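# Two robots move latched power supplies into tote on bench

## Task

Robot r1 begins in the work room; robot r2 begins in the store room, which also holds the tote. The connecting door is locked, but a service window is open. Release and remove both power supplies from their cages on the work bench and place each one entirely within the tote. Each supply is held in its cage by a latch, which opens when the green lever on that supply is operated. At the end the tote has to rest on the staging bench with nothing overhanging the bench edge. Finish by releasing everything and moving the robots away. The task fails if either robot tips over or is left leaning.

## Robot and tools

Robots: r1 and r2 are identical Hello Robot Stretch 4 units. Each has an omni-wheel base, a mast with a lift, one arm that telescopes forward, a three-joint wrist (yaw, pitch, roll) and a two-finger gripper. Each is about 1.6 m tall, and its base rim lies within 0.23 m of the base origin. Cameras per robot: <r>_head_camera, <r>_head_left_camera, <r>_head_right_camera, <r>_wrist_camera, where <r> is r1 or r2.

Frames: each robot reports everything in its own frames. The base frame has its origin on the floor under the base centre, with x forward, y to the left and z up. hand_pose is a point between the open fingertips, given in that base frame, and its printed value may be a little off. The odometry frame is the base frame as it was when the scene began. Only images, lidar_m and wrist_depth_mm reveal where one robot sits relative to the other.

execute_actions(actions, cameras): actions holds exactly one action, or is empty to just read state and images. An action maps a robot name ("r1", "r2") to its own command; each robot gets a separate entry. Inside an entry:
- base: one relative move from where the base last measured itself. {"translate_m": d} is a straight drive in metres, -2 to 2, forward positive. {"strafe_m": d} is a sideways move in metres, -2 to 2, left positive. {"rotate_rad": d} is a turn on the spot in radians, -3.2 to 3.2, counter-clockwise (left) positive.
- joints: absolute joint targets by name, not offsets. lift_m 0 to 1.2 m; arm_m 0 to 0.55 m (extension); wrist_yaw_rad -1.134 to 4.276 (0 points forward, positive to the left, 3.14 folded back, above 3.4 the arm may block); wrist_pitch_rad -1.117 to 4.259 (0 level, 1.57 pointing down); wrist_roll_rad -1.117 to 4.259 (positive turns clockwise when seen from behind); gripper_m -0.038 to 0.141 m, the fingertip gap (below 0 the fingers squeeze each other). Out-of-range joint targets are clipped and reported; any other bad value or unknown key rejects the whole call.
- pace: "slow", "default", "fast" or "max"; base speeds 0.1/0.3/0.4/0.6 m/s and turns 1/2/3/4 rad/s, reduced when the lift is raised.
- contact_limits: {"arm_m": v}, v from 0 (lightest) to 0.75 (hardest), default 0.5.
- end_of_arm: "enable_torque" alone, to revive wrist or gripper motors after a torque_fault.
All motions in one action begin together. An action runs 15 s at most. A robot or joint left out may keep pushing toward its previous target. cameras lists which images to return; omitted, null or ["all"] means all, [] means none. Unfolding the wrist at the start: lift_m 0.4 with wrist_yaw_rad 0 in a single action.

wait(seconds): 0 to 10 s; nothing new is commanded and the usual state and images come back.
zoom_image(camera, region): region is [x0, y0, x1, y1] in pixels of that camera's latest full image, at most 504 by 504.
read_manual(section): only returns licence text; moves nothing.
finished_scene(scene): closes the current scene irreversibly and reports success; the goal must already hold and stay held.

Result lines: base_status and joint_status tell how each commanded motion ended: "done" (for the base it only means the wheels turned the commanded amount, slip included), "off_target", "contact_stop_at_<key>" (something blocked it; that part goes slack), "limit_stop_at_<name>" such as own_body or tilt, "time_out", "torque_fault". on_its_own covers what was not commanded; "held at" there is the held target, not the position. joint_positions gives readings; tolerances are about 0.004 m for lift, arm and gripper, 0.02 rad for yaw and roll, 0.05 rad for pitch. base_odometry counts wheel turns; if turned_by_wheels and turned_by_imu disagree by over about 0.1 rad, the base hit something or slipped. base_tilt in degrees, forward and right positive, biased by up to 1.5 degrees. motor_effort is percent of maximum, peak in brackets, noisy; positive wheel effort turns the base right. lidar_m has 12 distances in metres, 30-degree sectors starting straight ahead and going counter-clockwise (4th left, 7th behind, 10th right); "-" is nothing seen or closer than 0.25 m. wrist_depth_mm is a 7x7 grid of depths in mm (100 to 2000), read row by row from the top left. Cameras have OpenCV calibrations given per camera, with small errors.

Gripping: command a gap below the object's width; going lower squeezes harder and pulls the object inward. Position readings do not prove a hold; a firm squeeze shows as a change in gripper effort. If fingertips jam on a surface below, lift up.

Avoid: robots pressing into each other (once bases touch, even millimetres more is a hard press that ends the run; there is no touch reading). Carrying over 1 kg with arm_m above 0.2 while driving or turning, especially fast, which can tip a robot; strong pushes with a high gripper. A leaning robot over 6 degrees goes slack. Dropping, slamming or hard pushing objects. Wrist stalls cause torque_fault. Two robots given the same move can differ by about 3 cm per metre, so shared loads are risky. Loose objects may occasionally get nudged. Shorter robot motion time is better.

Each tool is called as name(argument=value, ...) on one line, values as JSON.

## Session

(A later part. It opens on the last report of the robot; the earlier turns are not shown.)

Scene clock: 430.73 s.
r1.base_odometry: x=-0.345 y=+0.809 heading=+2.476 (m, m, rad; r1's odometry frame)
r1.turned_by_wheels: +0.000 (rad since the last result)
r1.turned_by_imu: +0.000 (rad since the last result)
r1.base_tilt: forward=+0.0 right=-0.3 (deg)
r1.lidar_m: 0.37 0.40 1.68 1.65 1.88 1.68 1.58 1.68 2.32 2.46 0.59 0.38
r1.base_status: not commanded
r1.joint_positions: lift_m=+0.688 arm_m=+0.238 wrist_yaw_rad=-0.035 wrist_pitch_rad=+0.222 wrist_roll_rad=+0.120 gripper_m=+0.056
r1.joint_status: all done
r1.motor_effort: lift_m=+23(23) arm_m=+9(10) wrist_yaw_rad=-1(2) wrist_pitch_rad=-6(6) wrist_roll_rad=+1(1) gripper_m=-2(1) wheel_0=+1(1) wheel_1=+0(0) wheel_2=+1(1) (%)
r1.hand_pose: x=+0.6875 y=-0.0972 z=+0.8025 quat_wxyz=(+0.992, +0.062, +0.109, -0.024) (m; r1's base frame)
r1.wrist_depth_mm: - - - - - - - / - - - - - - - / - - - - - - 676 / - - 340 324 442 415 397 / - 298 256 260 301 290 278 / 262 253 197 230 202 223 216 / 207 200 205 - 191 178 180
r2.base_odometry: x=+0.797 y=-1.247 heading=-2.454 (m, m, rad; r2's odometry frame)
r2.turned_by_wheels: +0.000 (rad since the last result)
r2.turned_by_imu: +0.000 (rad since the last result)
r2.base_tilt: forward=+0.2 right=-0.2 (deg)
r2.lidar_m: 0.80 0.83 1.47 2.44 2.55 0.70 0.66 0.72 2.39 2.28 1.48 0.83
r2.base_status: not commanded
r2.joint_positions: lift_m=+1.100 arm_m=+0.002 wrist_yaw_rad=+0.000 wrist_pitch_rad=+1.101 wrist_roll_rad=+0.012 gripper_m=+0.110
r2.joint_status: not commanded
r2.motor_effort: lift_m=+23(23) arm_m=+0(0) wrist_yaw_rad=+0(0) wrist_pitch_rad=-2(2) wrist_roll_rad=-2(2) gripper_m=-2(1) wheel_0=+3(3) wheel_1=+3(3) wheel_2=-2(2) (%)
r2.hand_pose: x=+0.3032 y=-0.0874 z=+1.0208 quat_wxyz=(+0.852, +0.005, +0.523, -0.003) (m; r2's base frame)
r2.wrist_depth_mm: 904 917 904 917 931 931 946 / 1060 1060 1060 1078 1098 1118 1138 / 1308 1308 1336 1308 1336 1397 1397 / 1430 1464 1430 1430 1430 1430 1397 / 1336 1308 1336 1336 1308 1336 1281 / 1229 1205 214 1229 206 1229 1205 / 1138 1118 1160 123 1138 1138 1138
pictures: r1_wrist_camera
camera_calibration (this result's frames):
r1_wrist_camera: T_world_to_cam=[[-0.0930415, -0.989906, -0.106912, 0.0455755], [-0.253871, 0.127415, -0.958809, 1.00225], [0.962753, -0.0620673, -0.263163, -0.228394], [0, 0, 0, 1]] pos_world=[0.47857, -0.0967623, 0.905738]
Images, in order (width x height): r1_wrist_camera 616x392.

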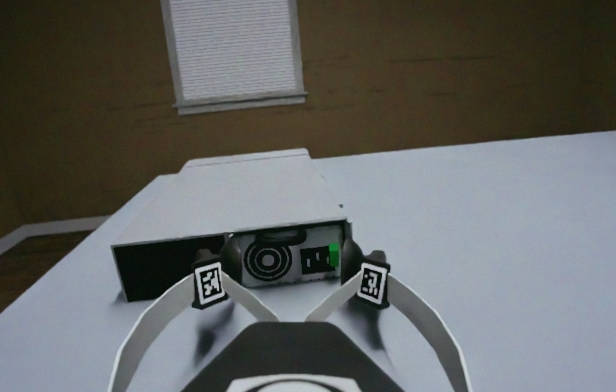

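execute_actions(actions=[{"r1":{"base":{"strafe_m":-0.002},"joints":{"arm_m":0.255,"gripper_m":0.05,"lift_m":0.6895},"pace":"slow"}}], cameras=[])

execute_actions(actions=[{"r1":{"joints":{"arm_m":0.2565,"gripper_m":0.036,"wrist_yaw_rad":-0.027},"pace":"slow"}}], cameras=[])

execute_actions(actions=[{"r1":{"joints":{"arm_m":0.260,"gripper_m":0.032,"lift_m":0.6885},"pace":"slow"}}], cameras=[])

execute_actions(actions=[{"r1":{"joints":{"arm_m":0.2615,"gripper_m":0.018},"pace":"slow"}}], cameras=["r1_wrist_camera"])

zoom_image(camera="r1_wrist_camera", region=[200, 190, 400, 330])

Scene clock: 432.37 s.
r1.base_odometry: x=-0.344 y=+0.811 heading=+2.476 (m, m, rad; r1's odometry frame)
r1.turned_by_wheels: +0.000 (rad since the last result)
r1.turned_by_imu: +0.000 (rad since the last result)
r1.base_tilt: forward=+0.0 right=-0.3 (deg)
r1.lidar_m: 0.39 0.42 1.68 1.63 1.86 1.68 1.58 1.67 2.30 2.44 0.53 0.39
r1.base_status: done
r1.joint_positions: lift_m=+0.689 arm_m=+0.253 wrist_yaw_rad=-0.036 wrist_pitch_rad=+0.223 wrist_roll_rad=+0.120 gripper_m=+0.050
r1.joint_status: all done
r1.motor_effort: lift_m=+23(24) arm_m=+11(9) wrist_yaw_rad=-1(1) wrist_pitch_rad=-9(8) wrist_roll_rad=+1(1) gripper_m=-1(2) wheel_0=+0(3) wheel_1=+1(5) wheel_2=+0(0) (%)
r1.hand_pose: x=+0.7020 y=-0.0974 z=+0.8038 quat_wxyz=(+0.992, +0.062, +0.110, -0.024) (m; r1's base frame)
r1.wrist_depth_mm: - - - - - - - / - - - - - - - / - - - - - - 676 / - - 342 351 445 418 402 / - 277 244 245 304 293 282 / 264 249 196 230 200 224 216 / 209 201 207 - 191 179 182
r2.base_odometry: x=+0.797 y=-1.247 heading=-2.454 (m, m, rad; r2's odometry frame)
r2.turned_by_wheels: +0.000 (rad since the last result)
r2.turned_by_imu: +0.000 (rad since the last result)
r2.base_tilt: forward=+0.1 right=-0.2 (deg)
r2.lidar_m: 0.78 0.84 1.49 2.45 2.54 0.70 0.66 0.72 2.36 2.27 1.50 0.84
r2.base_status: not commanded
r2.joint_positions: lift_m=+1.100 arm_m=+0.002 wrist_yaw_rad=+0.000 wrist_pitch_rad=+1.101 wrist_roll_rad=+0.012 gripper_m=+0.110
r2.joint_status: not commanded
r2.motor_effort: lift_m=+23(23) arm_m=+0(0) wrist_yaw_rad=+0(0) wrist_pitch_rad=-3(1) wrist_roll_rad=-3(0) gripper_m=-1(1) wheel_0=+3(3) wheel_1=+3(3) wheel_2=-2(2) (%)
r2.hand_pose: x=+0.3032 y=-0.0874 z=+1.0208 quat_wxyz=(+0.852, +0.005, +0.523, -0.003) (m; r2's base frame)
r2.wrist_depth_mm: 891 891 917 917 917 931 946 / 1060 1078 1078 1078 1098 1118 1118 / 1281 1308 1308 1336 1336 1366 1366 / 1397 1430 1430 1397 1430 1464 1430 / 1308 1308 1308 1308 1308 1308 1308 / 1229 1205 214 1229 205 1255 1229 / 1138 1118 1138 124 1138 1138 1160
pictures: none
No camera images: the call's "cameras" was empty. Leave "cameras" out to get every camera's image.

Scene clock: 433.33 s.
r1.base_odometry: x=-0.344 y=+0.811 heading=+2.476 (m, m, rad; r1's odometry frame)
r1.turned_by_wheels: +0.000 (rad since the last result)
r1.turned_by_imu: +0.000 (rad since the last result)
r1.base_tilt: forward=+0.0 right=-0.4 (deg)
r1.lidar_m: 0.38 0.42 1.67 1.64 1.90 1.68 1.58 1.68 2.28 2.45 0.56 0.41
r1.base_status: not commanded
r1.joint_positions: lift_m=+0.689 arm_m=+0.255 wrist_yaw_rad=-0.030 wrist_pitch_rad=+0.225 wrist_roll_rad=+0.120 gripper_m=+0.036
r1.joint_status: all done
r1.motor_effort: lift_m=+23(23) arm_m=+11(10) wrist_yaw_rad=+7(7) wrist_pitch_rad=-13(13) wrist_roll_rad=+0(1) gripper_m=-7(6) wheel_0=+0(0) wheel_1=+0(1) wheel_2=-2(2) (%)
r1.hand_pose: x=+0.7040 y=-0.0958 z=+0.8032 quat_wxyz=(+0.992, +0.061, +0.111, -0.022) (m; r1's base frame)
r1.wrist_depth_mm: - - - - - - - / - - - - - - - / - - - - - - 676 / - - 336 340 439 413 397 / - 277 243 244 301 290 277 / 262 244 197 229 196 221 214 / 207 198 205 - 190 178 180
r2.base_odometry: x=+0.797 y=-1.247 heading=-2.454 (m, m, rad; r2's odometry frame)
r2.turned_by_wheels: +0.000 (rad since the last result)
r2.turned_by_imu: +0.000 (rad since the last result)
r2.base_tilt: forward=+0.2 right=-0.2 (deg)
r2.lidar_m: 0.80 0.83 1.46 2.42 2.55 0.70 0.65 0.70 2.37 2.27 1.47 0.85
r2.base_status: not commanded
r2.joint_positions: lift_m=+1.100 arm_m=+0.002 wrist_yaw_rad=+0.000 wrist_pitch_rad=+1.101 wrist_roll_rad=+0.012 gripper_m=+0.110
r2.joint_status: not commanded
r2.motor_effort: lift_m=+22(22) arm_m=-1(0) wrist_yaw_rad=+1(0) wrist_pitch_rad=-2(2) wrist_roll_rad=-2(3) gripper_m=+0(0) wheel_0=+3(3) wheel_1=+3(3) wheel_2=-2(2) (%)
r2.hand_pose: x=+0.3032 y=-0.0874 z=+1.0208 quat_wxyz=(+0.852, +0.005, +0.523, -0.003) (m; r2's base frame)
r2.wrist_depth_mm: 891 904 904 917 931 946 946 / 1060 1078 1060 1078 1098 1098 1118 / 1308 1255 1308 1336 1336 1366 1366 / 1430 1430 1430 1430 1430 1430 1464 / 1336 1336 1308 1336 1308 1336 1336 / 1229 1182 213 1205 205 1229 1229 / 1138 1138 1160 124 1138 1138 1138
pictures: none
No camera images: the call's "cameras" was empty. Leave "cameras" out to get every camera's image.

Scene clock: 434.00 s.
r1.base_odometry: x=-0.344 y=+0.811 heading=+2.476 (m, m, rad; r1's odometry frame)
r1.turned_by_wheels: +0.000 (rad since the last result)
r1.turned_by_imu: +0.000 (rad since the last result)
r1.base_tilt: forward=-0.1 right=-0.3 (deg)
r1.lidar_m: 0.37 0.35 1.69 1.62 1.87 1.67 1.59 1.65 2.28 2.45 0.56 0.41
r1.base_status: not commanded
r1.joint_positions: lift_m=+0.689 arm_m=+0.257 wrist_yaw_rad=-0.032 wrist_pitch_rad=+0.225 wrist_roll_rad=+0.120 gripper_m=+0.032
r1.joint_status: all done
r1.motor_effort: lift_m=+17(20) arm_m=+14(15) wrist_yaw_rad=+12(12) wrist_pitch_rad=-16(16) wrist_roll_rad=-3(1) gripper_m=-6(5) wheel_0=+1(1) wheel_1=+1(1) wheel_2=-4(4) (%)
r1.hand_pose: x=+0.7067 y=-0.0963 z=+0.8025 quat_wxyz=(+0.992, +0.061, +0.111, -0.022) (m; r1's base frame)
r1.wrist_depth_mm: - - - - - - - / - - - - - - - / - - - - - - 668 / - - 332 343 433 413 392 / - 276 240 243 300 287 278 / 259 240 192 229 194 220 214 / 206 198 204 - 190 177 180
r2.base_odometry: x=+0.797 y=-1.247 heading=-2.454 (m, m, rad; r2's odometry frame)
r2.turned_by_wheels: +0.000 (rad since the last result)
r2.turned_by_imu: +0.000 (rad since the last result)
r2.base_tilt: forward=+0.1 right=-0.2 (deg)
r2.lidar_m: 0.78 0.84 1.49 2.45 2.54 0.68 0.65 0.69 2.36 2.29 1.49 0.85
r2.base_status: not commanded
r2.joint_positions: lift_m=+1.100 arm_m=+0.002 wrist_yaw_rad=+0.000 wrist_pitch_rad=+1.101 wrist_roll_rad=+0.012 gripper_m=+0.110
r2.joint_status: not commanded
r2.motor_effort: lift_m=+23(23) arm_m=+0(0) wrist_yaw_rad=+0(0) wrist_pitch_rad=-3(2) wrist_roll_rad=-2(3) gripper_m=-1(1) wheel_0=+3(3) wheel_1=+3(3) wheel_2=-2(3) (%)
r2.hand_pose: x=+0.3032 y=-0.0874 z=+1.0208 quat_wxyz=(+0.852, +0.005, +0.523, -0.003) (m; r2's base frame)
r2.wrist_depth_mm: 904 891 904 917 931 931 931 / 1060 1060 1098 1078 1098 1098 1098 / 1281 1281 1308 1308 1336 1336 1336 / 1430 1430 1397 1397 1430 1430 1430 / 1308 1308 1308 1336 1308 1308 1336 / 1205 1205 213 1205 205 1229 1205 / 1138 1118 1138 124 1160 1138 1160
pictures: none
No camera images: the call's "cameras" was empty. Leave "cameras" out to get every camera's image.

Scene clock: 434.97 s.
r1.base_odometry: x=-0.344 y=+0.811 heading=+2.476 (m, m, rad; r1's odometry frame)
r1.turned_by_wheels: +0.000 (rad since the last result)
r1.turned_by_imu: +0.000 (rad since the last result)
r1.base_tilt: forward=+0.0 right=-0.4 (deg)
r1.lidar_m: 0.35 0.39 1.68 1.64 1.86 1.66 1.59 1.65 2.29 2.47 0.56 0.41
r1.base_status: not commanded
r1.joint_positions: lift_m=+0.689 arm_m=+0.259 wrist_yaw_rad=-0.031 wrist_pitch_rad=+0.226 wrist_roll_rad=+0.120 gripper_m=+0.018
r1.joint_status: all done
r1.motor_effort: lift_m=+16(17) arm_m=+13(14) wrist_yaw_rad=+9(17) wrist_pitch_rad=-17(17) wrist_roll_rad=-2(1) gripper_m=-13(14) wheel_0=+2(2) wheel_1=+1(1) wheel_2=-5(5) (%)
r1.hand_pose: x=+0.7085 y=-0.0960 z=+0.8023 quat_wxyz=(+0.992, +0.061, +0.112, -0.022) (m; r1's base frame)
r1.wrist_depth_mm: - - - - - - - / - - - - - - - / - - - - - - 661 / - - 329 314 436 410 392 / - 276 238 239 297 286 274 / 258 237 189 227 187 220 213 / 206 198 204 - 189 176 178
r2.base_odometry: x=+0.797 y=-1.247 heading=-2.454 (m, m, rad; r2's odometry frame)
r2.turned_by_wheels: +0.000 (rad since the last result)
r2.turned_by_imu: +0.000 (rad since the last result)
r2.base_tilt: forward=+0.1 right=-0.2 (deg)
r2.lidar_m: 0.79 0.84 1.47 2.44 2.56 0.71 0.66 0.70 2.38 2.27 1.47 0.85
r2.base_status: not commanded
r2.joint_positions: lift_m=+1.100 arm_m=+0.002 wrist_yaw_rad=+0.000 wrist_pitch_rad=+1.101 wrist_roll_rad=+0.012 gripper_m=+0.110
r2.joint_status: not commanded
r2.motor_effort: lift_m=+22(23) arm_m=+0(0) wrist_yaw_rad=+0(0) wrist_pitch_rad=-2(3) wrist_roll_rad=-2(3) gripper_m=-1(1) wheel_0=+3(3) wheel_1=+3(3) wheel_2=-2(2) (%)
r2.hand_pose: x=+0.3032 y=-0.0874 z=+1.0208 quat_wxyz=(+0.852, +0.005, +0.523, -0.003) (m; r2's base frame)
r2.wrist_depth_mm: 904 904 904 917 917 931 946 / 1060 1042 1060 1098 1078 1118 1118 / 1281 1281 1336 1366 1366 1366 1366 / 1397 1397 1430 1430 1430 1430 1464 / 1336 1336 1308 1308 1308 1336 1308 / 1229 1205 214 1182 206 1229 1205 / 1118 1138 1138 124 1118 1138 1138
pictures: r1_wrist_camera
camera_calibration (this result's frames):
r1_wrist_camera: T_world_to_cam=[[-0.0893211, -0.990283, -0.106588, 0.0457359], [-0.258403, 0.126392, -0.957733, 1.00951], [0.961899, -0.058003, -0.267181, -0.244295], [0, 0, 0, 1]] pos_world=[0.499931, -0.096472, 0.906441]
Images, in order (width x height): r1_wrist_camera 616x392.

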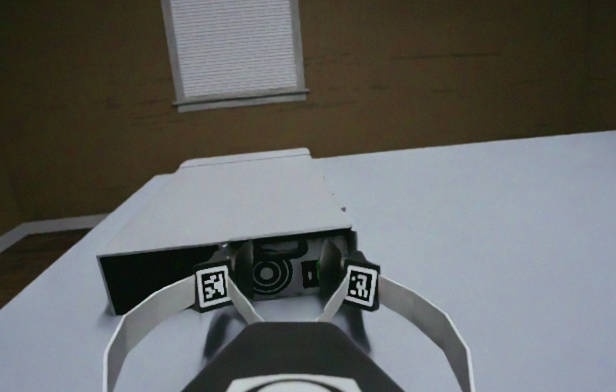

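Region (200, 190, 400, 330) of r1_wrist_camera's 616x392 image, scaled by 2.520; it fills the top 353 rows of this view, and the rest is white.

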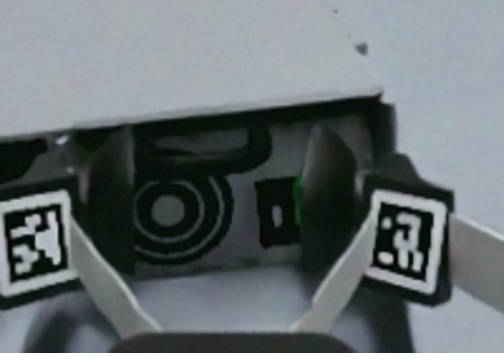

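execute_actions(actions=[{"r1":{"base":{"strafe_m":-0.007},"joints":{"arm_m":0.2605,"wrist_yaw_rad":-0.002,"lift_m":0.6875},"pace":"slow"}}], cameras=[])

execute_actions(actions=[{"r1":{"joints":{"arm_m":0.2635,"gripper_m":0.004,"lift_m":0.686},"pace":"slow"}}], cameras=[])

execute_actions(actions=[{"r1":{"joints":{"arm_m":0.267,"gripper_m":-0.010,"lift_m":0.685},"pace":"slow"}}], cameras=[])

execute_actions(actions=[{"r1":{"base":{"strafe_m":-0.002},"joints":{"arm_m":0.2705,"gripper_m":-0.024,"lift_m":0.684},"pace":"slow"}}], cameras=[])

execute_actions(actions=[{"r1":{"joints":{"arm_m":0.2735,"gripper_m":-0.038,"lift_m":0.683},"pace":"slow"}}], cameras=["r1_wrist_camera"])

zoom_image(camera="r1_wrist_camera", region=[200, 190, 400, 330])

Scene clock: 436.07 s.
r1.base_odometry: x=-0.339 y=+0.816 heading=+2.476 (m, m, rad; r1's odometry frame)
r1.turned_by_wheels: +0.000 (rad since the last result)
r1.turned_by_imu: +0.000 (rad since the last result)
r1.base_tilt: forward=-0.1 right=-0.3 (deg)
r1.lidar_m: 0.36 0.38 1.68 1.61 1.88 1.66 1.59 1.67 2.29 2.44 0.57 0.40
r1.base_status: done
r1.joint_positions: lift_m=+0.688 arm_m=+0.259 wrist_yaw_rad=-0.008 wrist_pitch_rad=+0.226 wrist_roll_rad=+0.120 gripper_m=+0.018
r1.joint_status: all done
r1.on_its_own: wrist_yaw_rad is at rest, and its effort (+17) is outside its rest range (-13 to +13)
r1.motor_effort: lift_m=+16(17) arm_m=+7(12) wrist_yaw_rad=+17(29) wrist_pitch_rad=-19(19) wrist_roll_rad=+1(1) gripper_m=-11(12) wheel_0=+4(5) wheel_1=+2(3) wheel_2=-8(9) (%)
r1.hand_pose: x=+0.7105 y=-0.0898 z=+0.8014 quat_wxyz=(+0.992, +0.060, +0.112, -0.011) (m; r1's base frame)
r1.wrist_depth_mm: - - - - - - - / - - - - - - - / - - - - - - 654 / - - 327 312 427 404 392 / - 276 236 238 296 283 274 / 259 229 205 227 193 219 212 / 204 196 202 - 189 176 178
r2.base_odometry: x=+0.797 y=-1.247 heading=-2.454 (m, m, rad; r2's odometry frame)
r2.turned_by_wheels: +0.000 (rad since the last result)
r2.turned_by_imu: +0.000 (rad since the last result)
r2.base_tilt: forward=+0.1 right=-0.2 (deg)
r2.lidar_m: 0.77 0.84 1.49 2.44 2.55 0.69 0.65 0.72 2.37 2.27 1.49 0.85
r2.base_status: not commanded
r2.joint_positions: lift_m=+1.100 arm_m=+0.002 wrist_yaw_rad=+0.000 wrist_pitch_rad=+1.101 wrist_roll_rad=+0.012 gripper_m=+0.110
r2.joint_status: not commanded
r2.motor_effort: lift_m=+23(23) arm_m=-1(0) wrist_yaw_rad=+0(0) wrist_pitch_rad=-2(2) wrist_roll_rad=-3(2) gripper_m=-1(1) wheel_0=+3(3) wheel_1=+3(3) wheel_2=-2(2) (%)
r2.hand_pose: x=+0.3032 y=-0.0874 z=+1.0208 quat_wxyz=(+0.852, +0.005, +0.523, -0.003) (m; r2's base frame)
r2.wrist_depth_mm: 904 904 904 917 931 917 931 / 1060 1060 1060 1078 1098 1118 1138 / 1308 1308 1308 1308 1336 1366 1366 / 1430 1430 1430 1430 1397 1430 1430 / 1308 1308 1336 1308 1336 1336 1308 / 1229 1229 214 1205 205 1205 1205 / 1138 1118 1138 123 1118 1138 1160
pictures: none
No camera images: the call's "cameras" was empty. Leave "cameras" out to get every camera's image.

Scene clock: 437.03 s.
r1.base_odometry: x=-0.339 y=+0.816 heading=+2.476 (m, m, rad; r1's odometry frame)
r1.turned_by_wheels: +0.000 (rad since the last result)
r1.turned_by_imu: +0.000 (rad since the last result)
r1.base_tilt: forward=-0.1 right=-0.4 (deg)
r1.lidar_m: 0.38 0.40 1.67 1.64 1.87 1.66 1.59 1.68 2.31 2.45 0.54 0.40
r1.base_status: not commanded
r1.joint_positions: lift_m=+0.686 arm_m=+0.261 wrist_yaw_rad=-0.007 wrist_pitch_rad=+0.225 wrist_roll_rad=+0.120 gripper_m=+0.004
r1.joint_status: all done
r1.motor_effort: lift_m=+16(16) arm_m=+13(15) wrist_yaw_rad=+13(18) wrist_pitch_rad=-15(18) wrist_roll_rad=+1(2) gripper_m=-19(20) wheel_0=+3(4) wheel_1=+2(2) wheel_2=-7(8) (%)
r1.hand_pose: x=+0.7126 y=-0.0894 z=+0.8001 quat_wxyz=(+0.992, +0.060, +0.112, -0.010) (m; r1's base frame)
r1.wrist_depth_mm: - - - - - - - / - - - - - - - / - - - - - - 654 / - - 327 312 433 404 384 / - 264 234 235 294 281 274 / 255 223 209 226 187 216 212 / 202 195 201 - 188 175 177
r2.base_odometry: x=+0.797 y=-1.247 heading=-2.454 (m, m, rad; r2's odometry frame)
r2.turned_by_wheels: +0.000 (rad since the last result)
r2.turned_by_imu: +0.000 (rad since the last result)
r2.base_tilt: forward=+0.1 right=-0.2 (deg)
r2.lidar_m: 0.80 0.82 1.46 2.45 2.53 0.69 0.66 0.71 2.38 2.28 1.46 0.85
r2.base_status: not commanded
r2.joint_positions: lift_m=+1.100 arm_m=+0.002 wrist_yaw_rad=+0.000 wrist_pitch_rad=+1.101 wrist_roll_rad=+0.012 gripper_m=+0.110
r2.joint_status: not commanded
r2.motor_effort: lift_m=+23(23) arm_m=+0(0) wrist_yaw_rad=+0(0) wrist_pitch_rad=-3(2) wrist_roll_rad=-1(0) gripper_m=+0(1) wheel_0=+3(3) wheel_1=+3(3) wheel_2=-2(2) (%)
r2.hand_pose: x=+0.3032 y=-0.0874 z=+1.0208 quat_wxyz=(+0.852, +0.005, +0.523, -0.003) (m; r2's base frame)
r2.wrist_depth_mm: 878 904 904 917 931 946 960 / 1060 1078 1060 1098 1078 1098 1118 / 1281 1281 1336 1281 1336 1336 1366 / 1430 1397 1430 1397 1430 1464 1397 / 1281 1308 1336 1308 1308 1336 1308 / 1205 1205 214 1229 206 1229 1205 / 1138 1138 1138 124 1138 1118 1160
pictures: none
No camera images: the call's "cameras" was empty. Leave "cameras" out to get every camera's image.

Scene clock: 437.93 s.
r1.base_odometry: x=-0.339 y=+0.816 heading=+2.476 (m, m, rad; r1's odometry frame)
r1.turned_by_wheels: +0.000 (rad since the last result)
r1.turned_by_imu: +0.000 (rad since the last result)
r1.base_tilt: forward=+0.0 right=-0.3 (deg)
r1.lidar_m: 0.37 0.40 1.68 1.63 1.89 1.65 1.60 1.66 2.30 2.46 0.53 0.40
r1.base_status: not commanded
r1.joint_positions: lift_m=+0.685 arm_m=+0.265 wrist_yaw_rad=-0.008 wrist_pitch_rad=+0.225 wrist_roll_rad=+0.119 gripper_m=-0.009
r1.joint_status: all done
r1.on_its_own: wrist_yaw_rad is at rest, and its effort (+14) is outside its rest range (-13 to +13)
r1.motor_effort: lift_m=+16(16) arm_m=+13(16) wrist_yaw_rad=+14(17) wrist_pitch_rad=-15(16) wrist_roll_rad=+2(2) gripper_m=-22(23) wheel_0=+3(3) wheel_1=+2(2) wheel_2=-7(7) (%)
r1.hand_pose: x=+0.7161 y=-0.0895 z=+0.7991 quat_wxyz=(+0.992, +0.060, +0.112, -0.010) (m; r1's base frame)
r1.wrist_depth_mm: - - - - - - - / - - - - - - - / - - - - - - 654 / - - 320 307 424 404 384 / - 257 229 231 291 283 271 / 253 169 202 224 189 214 209 / 202 195 200 - 187 172 176
r2.base_odometry: x=+0.797 y=-1.247 heading=-2.454 (m, m, rad; r2's odometry frame)
r2.turned_by_wheels: +0.000 (rad since the last result)
r2.turned_by_imu: +0.000 (rad since the last result)
r2.base_tilt: forward=+0.1 right=-0.2 (deg)
r2.lidar_m: 0.79 0.83 1.50 2.43 2.55 0.70 0.65 0.67 2.37 2.26 1.46 0.82
r2.base_status: not commanded
r2.joint_positions: lift_m=+1.100 arm_m=+0.002 wrist_yaw_rad=+0.000 wrist_pitch_rad=+1.101 wrist_roll_rad=+0.012 gripper_m=+0.110
r2.joint_status: not commanded
r2.motor_effort: lift_m=+23(23) arm_m=+0(1) wrist_yaw_rad=+0(0) wrist_pitch_rad=-2(2) wrist_roll_rad=+0(1) gripper_m=-1(1) wheel_0=+3(3) wheel_1=+3(3) wheel_2=-2(2) (%)
r2.hand_pose: x=+0.3032 y=-0.0874 z=+1.0208 quat_wxyz=(+0.852, +0.005, +0.523, -0.003) (m; r2's base frame)
r2.wrist_depth_mm: 891 904 904 931 917 931 946 / 1042 1078 1060 1078 1098 1118 1118 / 1281 1308 1308 1336 1366 1336 1366 / 1397 1430 1464 1430 1430 1430 1430 / 1336 1308 1308 1308 1336 1308 1336 / 1205 1229 213 1229 205 1255 1229 / 1138 1118 1138 124 1160 1160 1160
pictures: none
No camera images: the call's "cameras" was empty. Leave "cameras" out to get every camera's image.

Scene clock: 438.80 s.
r1.base_odometry: x=-0.338 y=+0.817 heading=+2.476 (m, m, rad; r1's odometry frame)
r1.turned_by_wheels: +0.000 (rad since the last result)
r1.turned_by_imu: +0.000 (rad since the last result)
r1.base_tilt: forward=-0.1 right=-0.3 (deg)
r1.lidar_m: 0.37 0.40 1.67 1.64 1.87 1.66 1.59 1.64 2.27 2.45 0.56 0.39
r1.base_status: done
r1.joint_positions: lift_m=+0.684 arm_m=+0.268 wrist_yaw_rad=-0.007 wrist_pitch_rad=+0.225 wrist_roll_rad=+0.119 gripper_m=-0.023
r1.joint_status: all done
r1.motor_effort: lift_m=+16(16) arm_m=+14(19) wrist_yaw_rad=+12(15) wrist_pitch_rad=-16(16) wrist_roll_rad=+2(1) gripper_m=-24(25) wheel_0=+3(6) wheel_1=+2(3) wheel_2=-6(5) (%)
r1.hand_pose: x=+0.7196 y=-0.0892 z=+0.7981 quat_wxyz=(+0.992, +0.060, +0.112, -0.010) (m; r1's base frame)
r1.wrist_depth_mm: - - - - - - - / - - - - - - - / - - - - - - 647 / - - 317 304 421 397 382 / - 254 224 229 291 279 270 / 252 164 198 224 185 210 208 / 196 193 198 - 185 173 174
r2.base_odometry: x=+0.797 y=-1.247 heading=-2.454 (m, m, rad; r2's odometry frame)
r2.turned_by_wheels: +0.000 (rad since the last result)
r2.turned_by_imu: +0.000 (rad since the last result)
r2.base_tilt: forward=+0.1 right=-0.3 (deg)
r2.lidar_m: 0.78 0.83 1.46 2.41 2.54 0.70 0.66 0.72 2.39 2.29 1.46 0.84
r2.base_status: not commanded
r2.joint_positions: lift_m=+1.100 arm_m=+0.002 wrist_yaw_rad=+0.000 wrist_pitch_rad=+1.101 wrist_roll_rad=+0.012 gripper_m=+0.110
r2.joint_status: not commanded
r2.motor_effort: lift_m=+23(22) arm_m=+0(0) wrist_yaw_rad=+0(0) wrist_pitch_rad=-3(2) wrist_roll_rad=+0(1) gripper_m=-1(1) wheel_0=+3(3) wheel_1=+3(3) wheel_2=-2(2) (%)
r2.hand_pose: x=+0.3032 y=-0.0874 z=+1.0208 quat_wxyz=(+0.852, +0.005, +0.523, -0.003) (m; r2's base frame)
r2.wrist_depth_mm: 891 904 917 917 931 931 946 / 1042 1060 1060 1098 1098 1118 1118 / 1281 1308 1308 1308 1336 1366 1366 / 1397 1397 1430 1430 1430 1430 1430 / 1336 1336 1336 1308 1308 1336 1336 / 1229 1205 214 1205 205 1229 1205 / 1160 1138 1138 124 1160 1138 1160
pictures: none
No camera images: the call's "cameras" was empty. Leave "cameras" out to get every camera's image.

Scene clock: 439.67 s.
r1.base_odometry: x=-0.338 y=+0.817 heading=+2.476 (m, m, rad; r1's odometry frame)
r1.turned_by_wheels: +0.000 (rad since the last result)
r1.turned_by_imu: +0.000 (rad since the last result)
r1.base_tilt: forward=-0.1 right=-0.3 (deg)
r1.lidar_m: 0.37 0.40 1.68 1.63 1.89 1.67 1.59 1.66 2.33 2.43 0.54 0.39
r1.base_status: not commanded
r1.joint_positions: lift_m=+0.683 arm_m=+0.271 wrist_yaw_rad=-0.006 wrist_pitch_rad=+0.225 wrist_roll_rad=+0.119 gripper_m=-0.037
r1.joint_status: all done
r1.motor_effort: lift_m=+16(16) arm_m=+13(14) wrist_yaw_rad=+11(14) wrist_pitch_rad=-14(15) wrist_roll_rad=+1(3) gripper_m=-27(28) wheel_0=+3(3) wheel_1=+2(2) wheel_2=-6(6) (%)
r1.hand_pose: x=+0.7228 y=-0.0891 z=+0.7972 quat_wxyz=(+0.992, +0.059, +0.112, -0.010) (m; r1's base frame)
r1.wrist_depth_mm: - - - - - - - / - - - - - - - / - - - - - - 647 / - 640 314 300 418 397 377 / - 248 221 225 289 278 267 / 249 170 200 224 183 201 206 / 195 192 196 - 184 172 174
r2.base_odometry: x=+0.797 y=-1.247 heading=-2.454 (m, m, rad; r2's odometry frame)
r2.turned_by_wheels: +0.000 (rad since the last result)
r2.turned_by_imu: +0.000 (rad since the last result)
r2.base_tilt: forward=+0.1 right=-0.2 (deg)
r2.lidar_m: 0.79 0.86 1.49 2.45 2.54 0.71 0.66 0.71 2.37 2.29 1.50 0.84
r2.base_status: not commanded
r2.joint_positions: lift_m=+1.100 arm_m=+0.002 wrist_yaw_rad=+0.000 wrist_pitch_rad=+1.101 wrist_roll_rad=+0.012 gripper_m=+0.110
r2.joint_status: not commanded
r2.motor_effort: lift_m=+23(23) arm_m=-1(0) wrist_yaw_rad=+0(0) wrist_pitch_rad=-2(3) wrist_roll_rad=-2(1) gripper_m=+0(1) wheel_0=+3(3) wheel_1=+3(3) wheel_2=-2(2) (%)
r2.hand_pose: x=+0.3032 y=-0.0874 z=+1.0208 quat_wxyz=(+0.852, +0.005, +0.523, -0.003) (m; r2's base frame)
r2.wrist_depth_mm: 891 904 917 917 931 931 946 / 1042 1060 1078 1098 1078 1098 1118 / 1281 1281 1336 1308 1336 1366 1397 / 1430 1430 1430 1430 1397 1397 1397 / 1308 1308 1308 1308 1336 1336 1281 / 1229 1205 214 1205 205 1255 1229 / 1138 1118 1118 124 1138 1138 1138
pictures: r1_wrist_camera
camera_calibration (this result's frames):
r1_wrist_camera: T_world_to_cam=[[-0.0643762, -0.992308, -0.10574, 0.0344556], [-0.260408, 0.118993, -0.958138, 1.00853], [0.96335, -0.0341456, -0.266065, -0.258891], [0, 0, 0, 1]] pos_world=[0.514249, -0.094657, 0.901068]
Images, in order (width x height): r1_wrist_camera 616x392.

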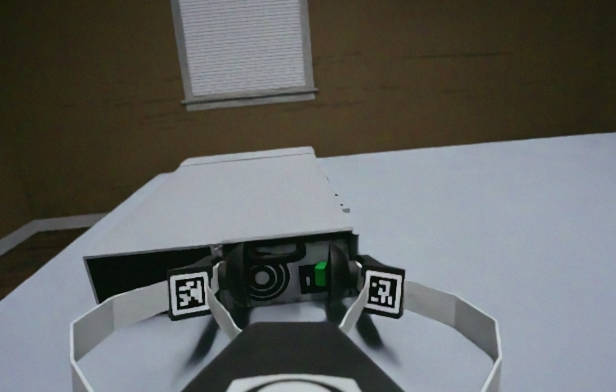

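Region (200, 190, 400, 330) of r1_wrist_camera's 616x392 image, scaled by 2.520; it fills the top 353 rows of this view, and the rest is white.

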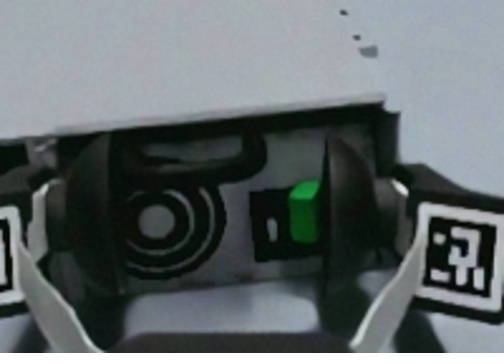

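execute_actions(actions=[{"r1":{"base":{"strafe_m":-0.003},"joints":{"arm_m":0.265,"lift_m":0.689},"pace":"slow"}}], cameras=[])

execute_actions(actions=[{"r1":{"base":{"strafe_m":-0.006},"joints":{"arm_m":0.262,"wrist_yaw_rad":0.018},"pace":"slow"}}], cameras=[])

execute_actions(actions=[{"r1":{"joints":{"arm_m":0.2605},"pace":"slow"}}], cameras=["r1_wrist_camera"])

zoom_image(camera="r1_wrist_camera", region=[200, 190, 400, 330])

Scene clock: 440.77 s.
r1.base_odometry: x=-0.336 y=+0.820 heading=+2.476 (m, m, rad; r1's odometry frame)
r1.turned_by_wheels: +0.000 (rad since the last result)
r1.turned_by_imu: +0.000 (rad since the last result)
r1.base_tilt: forward=+0.0 right=-0.3 (deg)
r1.lidar_m: 0.37 0.42 1.68 1.63 1.86 1.66 1.59 1.67 2.31 2.44 0.55 0.42
r1.base_status: done
r1.joint_positions: lift_m=+0.689 arm_m=+0.267 wrist_yaw_rad=+0.002 wrist_pitch_rad=+0.227 wrist_roll_rad=+0.119 gripper_m=-0.037
r1.joint_status: all done
r1.on_its_own: wrist_yaw_rad is at rest, and its effort (-14) is outside its rest range (-13 to +13)
r1.motor_effort: lift_m=+25(25) arm_m=-12(13) wrist_yaw_rad=-14(14) wrist_pitch_rad=-20(23) wrist_roll_rad=+4(3) gripper_m=-32(32) wheel_0=+2(3) wheel_1=-1(2) wheel_2=+2(5) (%)
r1.hand_pose: x=+0.7192 y=-0.0868 z=+0.8020 quat_wxyz=(+0.992, +0.059, +0.113, -0.006) (m; r1's base frame)
r1.wrist_depth_mm: - - - - - - - / - - - - - - - / - - - - - - 661 / - - 327 310 430 407 387 / - 257 224 229 294 283 276 / 256 166 199 227 180 206 211 / 200 198 202 - 189 178 178
r2.base_odometry: x=+0.797 y=-1.247 heading=-2.454 (m, m, rad; r2's odometry frame)
r2.turned_by_wheels: +0.000 (rad since the last result)
r2.turned_by_imu: +0.000 (rad since the last result)
r2.base_tilt: forward=+0.1 right=-0.2 (deg)
r2.lidar_m: 0.78 0.82 1.49 2.44 2.53 0.71 0.65 0.71 2.35 2.28 1.47 0.83
r2.base_status: not commanded
r2.joint_positions: lift_m=+1.100 arm_m=+0.002 wrist_yaw_rad=+0.000 wrist_pitch_rad=+1.101 wrist_roll_rad=+0.012 gripper_m=+0.110
r2.joint_status: not commanded
r2.motor_effort: lift_m=+22(23) arm_m=+0(1) wrist_yaw_rad=+0(0) wrist_pitch_rad=-2(2) wrist_roll_rad=-1(3) gripper_m=-1(2) wheel_0=+3(3) wheel_1=+3(3) wheel_2=-2(2) (%)
r2.hand_pose: x=+0.3032 y=-0.0874 z=+1.0208 quat_wxyz=(+0.852, +0.005, +0.523, -0.003) (m; r2's base frame)
r2.wrist_depth_mm: 891 904 917 904 917 931 960 / 1060 1060 1078 1078 1078 1118 1138 / 1255 1308 1308 1336 1366 1366 1366 / 1397 1430 1430 1430 1430 1430 1430 / 1308 1308 1308 1336 1366 1308 1336 / 1229 1182 213 1229 206 1205 1229 / 1138 1138 1138 124 1160 1138 1138
pictures: none
No camera images: the call's "cameras" was empty. Leave "cameras" out to get every camera's image.

Scene clock: 441.50 s.
r1.base_odometry: x=-0.333 y=+0.824 heading=+2.476 (m, m, rad; r1's odometry frame)
r1.turned_by_wheels: +0.001 (rad since the last result)
r1.turned_by_imu: +0.001 (rad since the last result)
r1.base_tilt: forward=+0.0 right=-0.4 (deg)
r1.lidar_m: 0.37 0.39 1.73 1.66 1.90 1.67 1.56 1.67 2.30 2.42 0.57 0.40
r1.base_status: done
r1.joint_positions: lift_m=+0.689 arm_m=+0.264 wrist_yaw_rad=+0.024 wrist_pitch_rad=+0.226 wrist_roll_rad=+0.119 gripper_m=-0.037
r1.joint_status: all done
r1.on_its_own: wrist_yaw_rad is at rest, and its effort (-19) is outside its rest range (-13 to +13)
r1.motor_effort: lift_m=+25(25) arm_m=-13(13) wrist_yaw_rad=-19(19) wrist_pitch_rad=-19(20) wrist_roll_rad=+4(3) gripper_m=-34(33) wheel_0=+2(1) wheel_1=-1(6) wheel_2=+5(5) (%)
r1.hand_pose: x=+0.7183 y=-0.0807 z=+0.8022 quat_wxyz=(+0.992, +0.058, +0.113, +0.005) (m; r1's base frame)
r1.wrist_depth_mm: - - - - - - - / - - - - - - - / - - - - - - - / - - 327 310 430 410 387 / - 263 231 229 296 285 274 / 258 164 197 227 183 206 213 / 200 197 202 - 190 178 178
r2.base_odometry: x=+0.797 y=-1.247 heading=-2.454 (m, m, rad; r2's odometry frame)
r2.turned_by_wheels: +0.000 (rad since the last result)
r2.turned_by_imu: +0.000 (rad since the last result)
r2.base_tilt: forward=+0.1 right=-0.2 (deg)
r2.lidar_m: 0.79 0.81 1.49 2.42 2.55 0.71 0.63 0.70 2.36 2.26 1.49 0.84
r2.base_status: not commanded
r2.joint_positions: lift_m=+1.100 arm_m=+0.002 wrist_yaw_rad=+0.000 wrist_pitch_rad=+1.101 wrist_roll_rad=+0.012 gripper_m=+0.110
r2.joint_status: not commanded
r2.motor_effort: lift_m=+23(23) arm_m=-1(0) wrist_yaw_rad=+0(0) wrist_pitch_rad=-3(2) wrist_roll_rad=-1(1) gripper_m=-1(1) wheel_0=+3(3) wheel_1=+3(3) wheel_2=-2(2) (%)
r2.hand_pose: x=+0.3032 y=-0.0874 z=+1.0208 quat_wxyz=(+0.852, +0.005, +0.523, -0.003) (m; r2's base frame)
r2.wrist_depth_mm: 891 917 904 904 931 931 960 / 1042 1060 1078 1078 1098 1118 1138 / 1281 1308 1308 1366 1336 1366 1366 / 1430 1430 1397 1430 1464 1430 1430 / 1308 1336 1308 1336 1336 1308 1336 / 1229 1205 213 1229 205 1229 1229 / 1138 1138 1138 124 1138 1138 1160
pictures: none
No camera images: the call's "cameras" was empty. Leave "cameras" out to get every camera's image.

Scene clock: 442.03 s.
r1.base_odometry: x=-0.333 y=+0.824 heading=+2.476 (m, m, rad; r1's odometry frame)
r1.turned_by_wheels: +0.000 (rad since the last result)
r1.turned_by_imu: +0.000 (rad since the last result)
r1.base_tilt: forward=+0.0 right=-0.3 (deg)
r1.lidar_m: 0.37 0.40 1.71 1.66 1.89 1.67 1.59 1.67 2.30 2.44 0.55 0.40
r1.base_status: not commanded
r1.joint_positions: lift_m=+0.689 arm_m=+0.263 wrist_yaw_rad=+0.024 wrist_pitch_rad=+0.226 wrist_roll_rad=+0.119 gripper_m=-0.037
r1.joint_status: all done
r1.on_its_own: wrist_yaw_rad is at rest, and its effort (-19) is outside its rest range (-13 to +13)
r1.motor_effort: lift_m=+25(25) arm_m=-12(14) wrist_yaw_rad=-19(20) wrist_pitch_rad=-17(18) wrist_roll_rad=+2(2) gripper_m=-32(34) wheel_0=+2(3) wheel_1=-1(1) wheel_2=+5(5) (%)
r1.hand_pose: x=+0.7168 y=-0.0806 z=+0.8023 quat_wxyz=(+0.992, +0.058, +0.113, +0.005) (m; r1's base frame)
r1.wrist_depth_mm: - - - - - - - / - - - - - - - / - - - - - - - / - - 329 317 433 407 392 / - 264 233 229 296 287 274 / 258 164 194 229 180 207 213 / 201 198 203 - 190 178 178
r2.base_odometry: x=+0.797 y=-1.247 heading=-2.454 (m, m, rad; r2's odometry frame)
r2.turned_by_wheels: +0.000 (rad since the last result)
r2.turned_by_imu: +0.000 (rad since the last result)
r2.base_tilt: forward=+0.1 right=-0.2 (deg)
r2.lidar_m: 0.80 0.83 1.51 2.42 2.53 0.70 0.66 0.70 2.38 2.28 1.48 0.83
r2.base_status: not commanded
r2.joint_positions: lift_m=+1.100 arm_m=+0.002 wrist_yaw_rad=+0.000 wrist_pitch_rad=+1.101 wrist_roll_rad=+0.012 gripper_m=+0.110
r2.joint_status: not commanded
r2.motor_effort: lift_m=+23(23) arm_m=+0(0) wrist_yaw_rad=+0(0) wrist_pitch_rad=-3(2) wrist_roll_rad=-1(2) gripper_m=-1(1) wheel_0=+3(3) wheel_1=+3(3) wheel_2=-3(2) (%)
r2.hand_pose: x=+0.3032 y=-0.0874 z=+1.0208 quat_wxyz=(+0.852, +0.005, +0.523, -0.003) (m; r2's base frame)
r2.wrist_depth_mm: 891 904 917 917 931 931 946 / 1042 1078 1078 1078 1098 1098 1138 / 1281 1281 1308 1336 1336 1366 1397 / 1430 1430 1430 1430 1430 1397 1397 / 1281 1308 1336 1308 1308 1308 1336 / 1205 1182 213 1205 206 1205 1229 / 1138 1118 1160 124 1160 1138 1138
pictures: r1_wrist_camera
camera_calibration (this result's frames):
r1_wrist_camera: T_world_to_cam=[[-0.0346306, -0.993812, -0.10554, 0.0213925], [-0.264461, 0.110952, -0.957993, 1.01298], [0.963774, -0.0052646, -0.266667, -0.248912], [0, 0, 0, 1]] pos_world=[0.508531, -0.0924422, 0.90631]
Images, in order (width x height): r1_wrist_camera 616x392.

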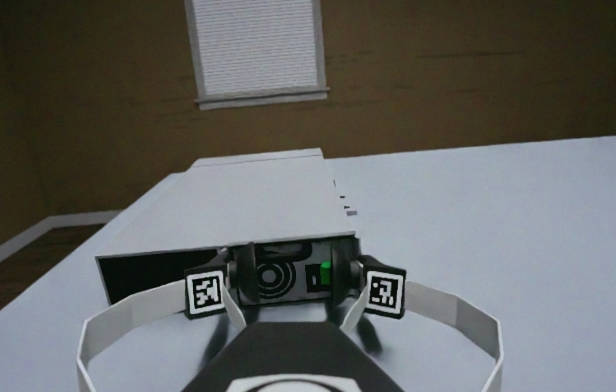

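Region (200, 190, 400, 330) of r1_wrist_camera's 616x392 image, scaled by 2.520; it fills the top 353 rows of this view, and the rest is white.

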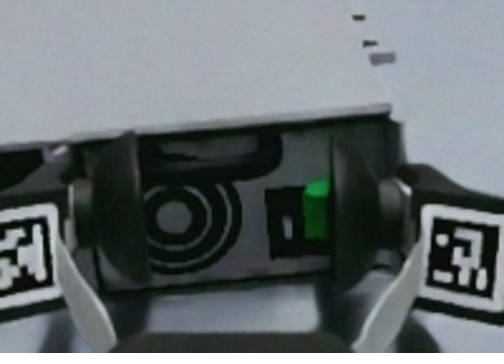

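execute_actions(actions=[{"r1":{"joints":{"arm_m":0.2595},"pace":"slow"}}], cameras=["r1_wrist_camera"])

zoom_image(camera="r1_wrist_camera", region=[200, 190, 400, 330])

Scene clock: 442.70 s.
r1.base_odometry: x=-0.333 y=+0.824 heading=+2.476 (m, m, rad; r1's odometry frame)
r1.turned_by_wheels: +0.000 (rad since the last result)
r1.turned_by_imu: +0.000 (rad since the last result)
r1.base_tilt: forward=+0.0 right=-0.3 (deg)
r1.lidar_m: 0.38 0.40 1.68 1.67 1.90 1.67 1.58 1.69 2.27 2.43 0.57 0.40
r1.base_status: not commanded
r1.joint_positions: lift_m=+0.689 arm_m=+0.262 wrist_yaw_rad=+0.024 wrist_pitch_rad=+0.225 wrist_roll_rad=+0.119 gripper_m=-0.037
r1.joint_status: all done
r1.on_its_own: wrist_yaw_rad is at rest, and its effort (-19) is outside its rest range (-13 to +13)
r1.motor_effort: lift_m=+25(25) arm_m=-12(13) wrist_yaw_rad=-19(21) wrist_pitch_rad=-16(15) wrist_roll_rad=+2(1) gripper_m=-34(35) wheel_0=+2(2) wheel_1=-1(1) wheel_2=+5(5) (%)
r1.hand_pose: x=+0.7157 y=-0.0806 z=+0.8023 quat_wxyz=(+0.992, +0.058, +0.113, +0.005) (m; r1's base frame)
r1.wrist_depth_mm: - - - - - - - / - - - - - - - / - - - - - - - / - - 329 315 439 407 387 / - 265 235 231 296 286 274 / 259 164 195 229 180 208 213 / 202 198 204 - 190 179 179
r2.base_odometry: x=+0.797 y=-1.247 heading=-2.454 (m, m, rad; r2's odometry frame)
r2.turned_by_wheels: +0.000 (rad since the last result)
r2.turned_by_imu: +0.000 (rad since the last result)
r2.base_tilt: forward=+0.1 right=-0.2 (deg)
r2.lidar_m: 0.79 0.84 1.46 2.42 2.55 0.72 0.65 0.71 2.37 2.27 1.50 0.84
r2.base_status: not commanded
r2.joint_positions: lift_m=+1.100 arm_m=+0.002 wrist_yaw_rad=+0.000 wrist_pitch_rad=+1.101 wrist_roll_rad=+0.012 gripper_m=+0.110
r2.joint_status: not commanded
r2.motor_effort: lift_m=+23(23) arm_m=+0(0) wrist_yaw_rad=+0(0) wrist_pitch_rad=-2(2) wrist_roll_rad=-5(1) gripper_m=-1(2) wheel_0=+3(3) wheel_1=+3(3) wheel_2=-2(2) (%)
r2.hand_pose: x=+0.3032 y=-0.0874 z=+1.0208 quat_wxyz=(+0.852, +0.005, +0.523, -0.003) (m; r2's base frame)
r2.wrist_depth_mm: 904 904 904 917 931 931 946 / 1060 1078 1060 1078 1098 1118 1118 / 1281 1281 1308 1336 1336 1366 1366 / 1397 1430 1397 1430 1397 1430 1430 / 1308 1308 1281 1336 1308 1308 1308 / 1229 1205 214 1229 205 1205 1205 / 1138 1138 1138 124 1138 1138 1160
pictures: r1_wrist_camera
camera_calibration (this result's frames):
r1_wrist_camera: T_world_to_cam=[[-0.0346334, -0.99381, -0.105555, 0.0213711], [-0.264208, 0.110966, -0.958061, 1.01266], [0.963844, -0.00529242, -0.266415, -0.248162], [0, 0, 0, 1]] pos_world=[0.507482, -0.0924448, 0.906329]
Images, in order (width x height): r1_wrist_camera 616x392.

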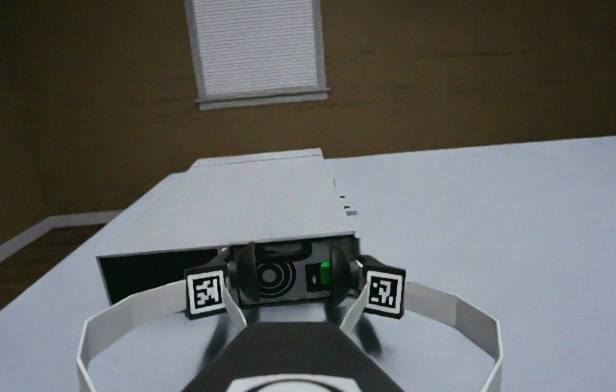

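Region (200, 190, 400, 330) of r1_wrist_camera's 616x392 image, scaled by 2.520; it fills the top 353 rows of this view, and the rest is white.

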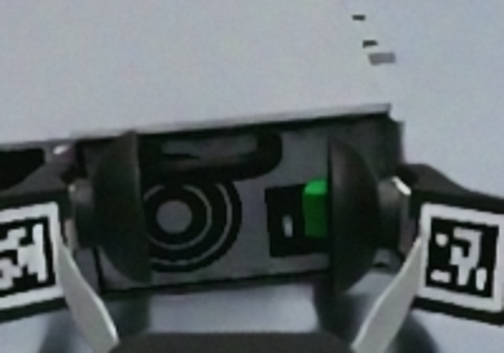

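execute_actions(actions=[{"r1":{"base":{"strafe_m":-0.005},"pace":"slow"}}], cameras=[])

execute_actions(actions=[{"r1":{"joints":{"arm_m":0.2588},"pace":"slow"}}], cameras=["r1_wrist_camera"])

zoom_image(camera="r1_wrist_camera", region=[200, 190, 400, 330])

Scene clock: 443.53 s.
r1.base_odometry: x=-0.330 y=+0.828 heading=+2.477 (m, m, rad; r1's odometry frame)
r1.turned_by_wheels: +0.001 (rad since the last result)
r1.turned_by_imu: +0.001 (rad since the last result)
r1.base_tilt: forward=-0.1 right=-0.3 (deg)
r1.lidar_m: 0.37 0.40 1.72 1.65 1.89 1.66 1.59 1.67 2.27 2.45 0.56 0.42
r1.base_status: done
r1.joint_positions: lift_m=+0.689 arm_m=+0.261 wrist_yaw_rad=+0.026 wrist_pitch_rad=+0.225 wrist_roll_rad=+0.119 gripper_m=-0.037
r1.joint_status: not commanded
r1.on_its_own: wrist_yaw_rad is at rest, and its effort (-23) is outside its rest range (-13 to +13)
r1.motor_effort: lift_m=+25(25) arm_m=-11(12) wrist_yaw_rad=-23(23) wrist_pitch_rad=-16(17) wrist_roll_rad=+2(3) gripper_m=-32(32) wheel_0=+4(4) wheel_1=+0(4) wheel_2=+5(5) (%)
r1.hand_pose: x=+0.7157 y=-0.0801 z=+0.8023 quat_wxyz=(+0.992, +0.058, +0.113, +0.006) (m; r1's base frame)
r1.wrist_depth_mm: - - - - - - - / - - - - - - - / - - - - - - - / - - 327 315 430 410 387 / - 263 233 232 300 286 274 / 259 166 195 234 180 208 213 / 201 198 203 - 190 176 179
r2.base_odometry: x=+0.797 y=-1.247 heading=-2.454 (m, m, rad; r2's odometry frame)
r2.turned_by_wheels: +0.000 (rad since the last result)
r2.turned_by_imu: +0.000 (rad since the last result)
r2.base_tilt: forward=+0.1 right=-0.2 (deg)
r2.lidar_m: 0.78 0.84 1.47 2.42 2.53 0.70 0.66 0.70 2.37 2.27 1.49 0.84
r2.base_status: not commanded
r2.joint_positions: lift_m=+1.100 arm_m=+0.002 wrist_yaw_rad=+0.000 wrist_pitch_rad=+1.101 wrist_roll_rad=+0.012 gripper_m=+0.110
r2.joint_status: not commanded
r2.motor_effort: lift_m=+22(23) arm_m=+0(1) wrist_yaw_rad=+0(0) wrist_pitch_rad=-2(2) wrist_roll_rad=-2(0) gripper_m=+0(2) wheel_0=+3(3) wheel_1=+3(3) wheel_2=-2(2) (%)
r2.hand_pose: x=+0.3032 y=-0.0874 z=+1.0208 quat_wxyz=(+0.852, +0.005, +0.523, -0.003) (m; r2's base frame)
r2.wrist_depth_mm: 891 917 904 917 931 931 960 / 1060 1060 1060 1078 1098 1098 1138 / 1281 1308 1281 1336 1336 1366 1366 / 1430 1464 1430 1430 1430 1430 1430 / 1336 1308 1308 1336 1308 1336 1336 / 1205 1205 213 1205 205 1229 1255 / 1138 1138 1138 123 1138 1138 1138
pictures: none
No camera images: the call's "cameras" was empty. Leave "cameras" out to get every camera's image.

Scene clock: 444.00 s.
r1.base_odometry: x=-0.330 y=+0.828 heading=+2.477 (m, m, rad; r1's odometry frame)
r1.turned_by_wheels: +0.000 (rad since the last result)
r1.turned_by_imu: +0.000 (rad since the last result)
r1.base_tilt: forward=+0.0 right=-0.4 (deg)
r1.lidar_m: 0.36 0.42 1.70 1.66 1.86 1.64 1.59 1.68 2.33 2.42 0.54 0.39
r1.base_status: not commanded
r1.joint_positions: lift_m=+0.689 arm_m=+0.261 wrist_yaw_rad=+0.026 wrist_pitch_rad=+0.225 wrist_roll_rad=+0.119 gripper_m=-0.037
r1.joint_status: all done
r1.on_its_own: wrist_yaw_rad is at rest, and its effort (-27) is outside its rest range (-13 to +13)
r1.motor_effort: lift_m=+25(25) arm_m=-12(9) wrist_yaw_rad=-27(26) wrist_pitch_rad=-15(16) wrist_roll_rad=+5(2) gripper_m=-34(33) wheel_0=+4(4) wheel_1=+0(0) wheel_2=+5(5) (%)
r1.hand_pose: x=+0.7152 y=-0.0799 z=+0.8023 quat_wxyz=(+0.992, +0.057, +0.113, +0.006) (m; r1's base frame)
r1.wrist_depth_mm: - - - - - - - / - - - - - - - / - - - - - - - / - - 330 317 433 407 389 / - 264 234 230 298 286 276 / 258 166 196 234 181 209 213 / 200 198 203 - 190 177 179
r2.base_odometry: x=+0.797 y=-1.247 heading=-2.454 (m, m, rad; r2's odometry frame)
r2.turned_by_wheels: +0.000 (rad since the last result)
r2.turned_by_imu: +0.000 (rad since the last result)
r2.base_tilt: forward=+0.1 right=-0.2 (deg)
r2.lidar_m: 0.80 0.84 1.47 2.43 2.53 0.71 0.65 0.71 2.38 2.27 1.47 0.84
r2.base_status: not commanded
r2.joint_positions: lift_m=+1.100 arm_m=+0.002 wrist_yaw_rad=+0.000 wrist_pitch_rad=+1.101 wrist_roll_rad=+0.012 gripper_m=+0.110
r2.joint_status: not commanded
r2.motor_effort: lift_m=+23(22) arm_m=-1(0) wrist_yaw_rad=+0(0) wrist_pitch_rad=-2(3) wrist_roll_rad=-3(1) gripper_m=+0(1) wheel_0=+3(3) wheel_1=+3(3) wheel_2=-3(2) (%)
r2.hand_pose: x=+0.3032 y=-0.0874 z=+1.0208 quat_wxyz=(+0.852, +0.005, +0.523, -0.003) (m; r2's base frame)
r2.wrist_depth_mm: 878 891 904 904 917 931 946 / 1042 1060 1078 1098 1118 1098 1118 / 1281 1308 1308 1336 1336 1366 1397 / 1464 1430 1430 1430 1430 1430 1464 / 1336 1336 1281 1308 1336 1308 1308 / 1229 1205 214 1205 205 1229 1229 / 1138 1138 1118 124 1138 1138 1138
pictures: r1_wrist_camera
camera_calibration (this result's frames):
r1_wrist_camera: T_world_to_cam=[[-0.0321826, -0.993893, -0.105555, 0.0202866], [-0.26448, 0.110313, -0.958061, 1.01258], [0.963854, -0.00291574, -0.266415, -0.247447], [0, 0, 0, 1]] pos_world=[0.506963, -0.0922596, 0.906329]
Images, in order (width x height): r1_wrist_camera 616x392.

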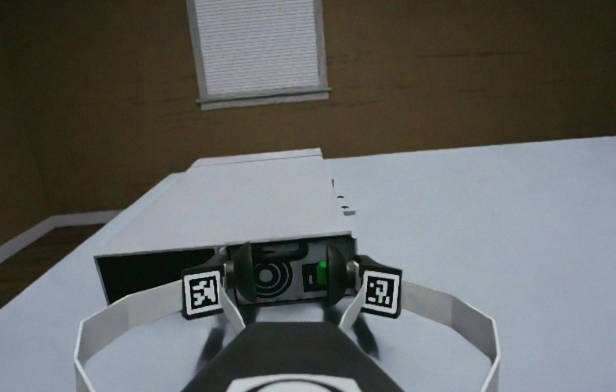

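Region (200, 190, 400, 330) of r1_wrist_camera's 616x392 image, scaled by 2.520; it fills the top 353 rows of this view, and the rest is white.

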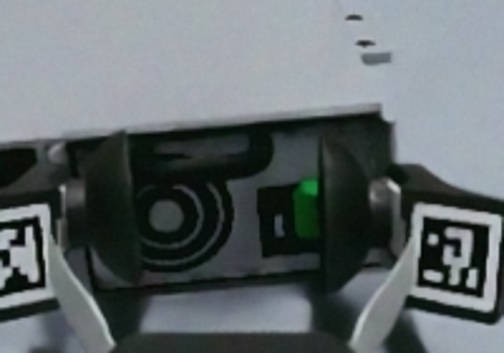

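execute_actions(actions=[{"r1":{"joints":{"arm_m":0.258},"pace":"slow"}}], cameras=[])

execute_actions(actions=[{"r1":{"joints":{"arm_m":0.2572},"pace":"slow"}}], cameras=["r1_wrist_camera"])

zoom_image(camera="r1_wrist_camera", region=[200, 190, 400, 330])

Scene clock: 444.57 s.
r1.base_odometry: x=-0.330 y=+0.828 heading=+2.477 (m, m, rad; r1's odometry frame)
r1.turned_by_wheels: +0.000 (rad since the last result)
r1.turned_by_imu: +0.000 (rad since the last result)
r1.base_tilt: forward=+0.0 right=-0.4 (deg)
r1.lidar_m: 0.38 0.38 1.69 1.67 1.92 1.65 1.56 1.68 2.30 2.44 0.55 0.39
r1.base_status: not commanded
r1.joint_positions: lift_m=+0.689 arm_m=+0.260 wrist_yaw_rad=+0.027 wrist_pitch_rad=+0.225 wrist_roll_rad=+0.119 gripper_m=-0.037
r1.joint_status: all done
r1.on_its_own: wrist_yaw_rad is at rest, and its effort (-28) is outside its rest range (-13 to +13)
r1.motor_effort: lift_m=+25(25) arm_m=-13(15) wrist_yaw_rad=-28(29) wrist_pitch_rad=-16(15) wrist_roll_rad=+4(5) gripper_m=-36(34) wheel_0=+3(4) wheel_1=+0(0) wheel_2=+6(6) (%)
r1.hand_pose: x=+0.7146 y=-0.0798 z=+0.8024 quat_wxyz=(+0.992, +0.057, +0.113, +0.007) (m; r1's base frame)
r1.wrist_depth_mm: - - - - - - - / - - - - - - - / - - - - - - - / - - 329 317 433 410 394 / - 268 234 231 298 285 276 / 258 166 196 233 182 208 213 / 201 198 203 - 190 176 179
r2.base_odometry: x=+0.797 y=-1.247 heading=-2.454 (m, m, rad; r2's odometry frame)
r2.turned_by_wheels: +0.000 (rad since the last result)
r2.turned_by_imu: +0.000 (rad since the last result)
r2.base_tilt: forward=+0.1 right=-0.2 (deg)
r2.lidar_m: 0.79 0.83 1.49 2.43 2.52 0.68 0.66 0.72 2.38 2.27 1.47 0.84
r2.base_status: not commanded
r2.joint_positions: lift_m=+1.100 arm_m=+0.002 wrist_yaw_rad=+0.000 wrist_pitch_rad=+1.101 wrist_roll_rad=+0.012 gripper_m=+0.110
r2.joint_status: not commanded
r2.motor_effort: lift_m=+23(23) arm_m=+0(0) wrist_yaw_rad=+0(0) wrist_pitch_rad=-2(2) wrist_roll_rad=-2(1) gripper_m=+0(1) wheel_0=+3(3) wheel_1=+3(3) wheel_2=-2(2) (%)
r2.hand_pose: x=+0.3032 y=-0.0874 z=+1.0208 quat_wxyz=(+0.852, +0.005, +0.523, -0.003) (m; r2's base frame)
r2.wrist_depth_mm: 891 904 917 917 931 931 946 / 1060 1060 1078 1078 1098 1098 1118 / 1255 1308 1281 1308 1336 1366 1366 / 1430 1430 1430 1430 1430 1430 1430 / 1336 1308 1336 1308 1308 1336 1308 / 1229 1229 214 1205 205 1229 1229 / 1138 1118 1138 124 1138 1138 1160
pictures: none
No camera images: the call's "cameras" was empty. Leave "cameras" out to get every camera's image.

Scene clock: 445.13 s.
r1.base_odometry: x=-0.330 y=+0.828 heading=+2.478 (m, m, rad; r1's odometry frame)
r1.turned_by_wheels: +0.000 (rad since the last result)
r1.turned_by_imu: +0.000 (rad since the last result)
r1.base_tilt: forward=+0.0 right=-0.4 (deg)
r1.lidar_m: 0.37 0.41 1.70 1.67 1.89 1.68 1.60 1.65 2.27 2.44 0.57 0.40
r1.base_status: not commanded
r1.joint_positions: lift_m=+0.689 arm_m=+0.259 wrist_yaw_rad=+0.027 wrist_pitch_rad=+0.226 wrist_roll_rad=+0.120 gripper_m=-0.037
r1.joint_status: all done
r1.on_its_own: wrist_yaw_rad is at rest, and its effort (-28) is outside its rest range (-13 to +13)
r1.motor_effort: lift_m=+24(25) arm_m=-9(11) wrist_yaw_rad=-28(28) wrist_pitch_rad=-17(16) wrist_roll_rad=+1(3) gripper_m=-28(35) wheel_0=+6(6) wheel_1=+2(2) wheel_2=+5(6) (%)
r1.hand_pose: x=+0.7130 y=-0.0797 z=+0.8023 quat_wxyz=(+0.992, +0.058, +0.113, +0.007) (m; r1's base frame)
r1.wrist_depth_mm: - - - - - - - / - - - - - - - / - - - - - - - / - - 330 314 430 402 392 / - 271 235 233 294 283 273 / 258 166 196 224 184 218 211 / 201 198 203 - 190 175 178
r2.base_odometry: x=+0.797 y=-1.247 heading=-2.454 (m, m, rad; r2's odometry frame)
r2.turned_by_wheels: +0.000 (rad since the last result)
r2.turned_by_imu: +0.000 (rad since the last result)
r2.base_tilt: forward=+0.1 right=-0.2 (deg)
r2.lidar_m: 0.80 0.84 1.48 2.43 2.55 0.71 0.67 0.72 2.37 2.27 1.50 0.85
r2.base_status: not commanded
r2.joint_positions: lift_m=+1.100 arm_m=+0.002 wrist_yaw_rad=+0.000 wrist_pitch_rad=+1.101 wrist_roll_rad=+0.012 gripper_m=+0.110
r2.joint_status: not commanded
r2.motor_effort: lift_m=+22(23) arm_m=-1(0) wrist_yaw_rad=+0(0) wrist_pitch_rad=-3(2) wrist_roll_rad=-1(1) gripper_m=-1(1) wheel_0=+3(3) wheel_1=+3(3) wheel_2=-2(2) (%)
r2.hand_pose: x=+0.3032 y=-0.0874 z=+1.0208 quat_wxyz=(+0.852, +0.005, +0.523, -0.003) (m; r2's base frame)
r2.wrist_depth_mm: 891 904 904 904 931 931 946 / 1042 1060 1078 1078 1098 1098 1118 / 1281 1308 1308 1336 1336 1336 1397 / 1430 1430 1397 1464 1430 1430 1430 / 1336 1308 1308 1308 1336 1336 1308 / 1229 1205 214 1229 205 1205 1205 / 1118 1118 1138 124 1138 1138 1160
pictures: r1_wrist_camera
camera_calibration (this result's frames):
r1_wrist_camera: T_world_to_cam=[[-0.0315915, -0.993836, -0.106268, 0.0205936], [-0.264863, 0.110844, -0.957894, 1.01213], [0.963768, -0.00211487, -0.266732, -0.244999], [0, 0, 0, 1]] pos_world=[0.50485, -0.0922406, 0.906356]
Images, in order (width x height): r1_wrist_camera 616x392.

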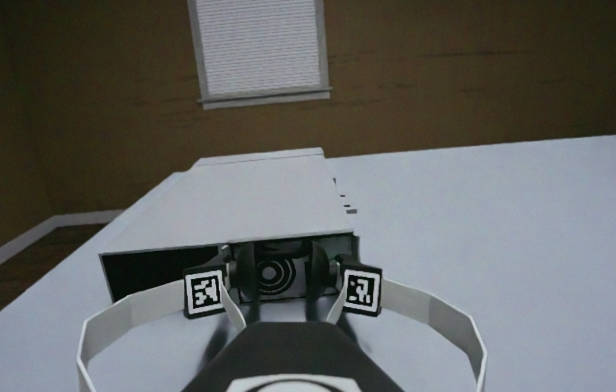

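Region (200, 190, 400, 330) of r1_wrist_camera's 616x392 image, scaled by 2.520; it fills the top 353 rows of this view, and the rest is white.

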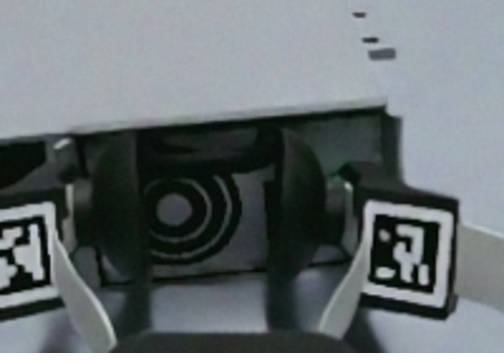

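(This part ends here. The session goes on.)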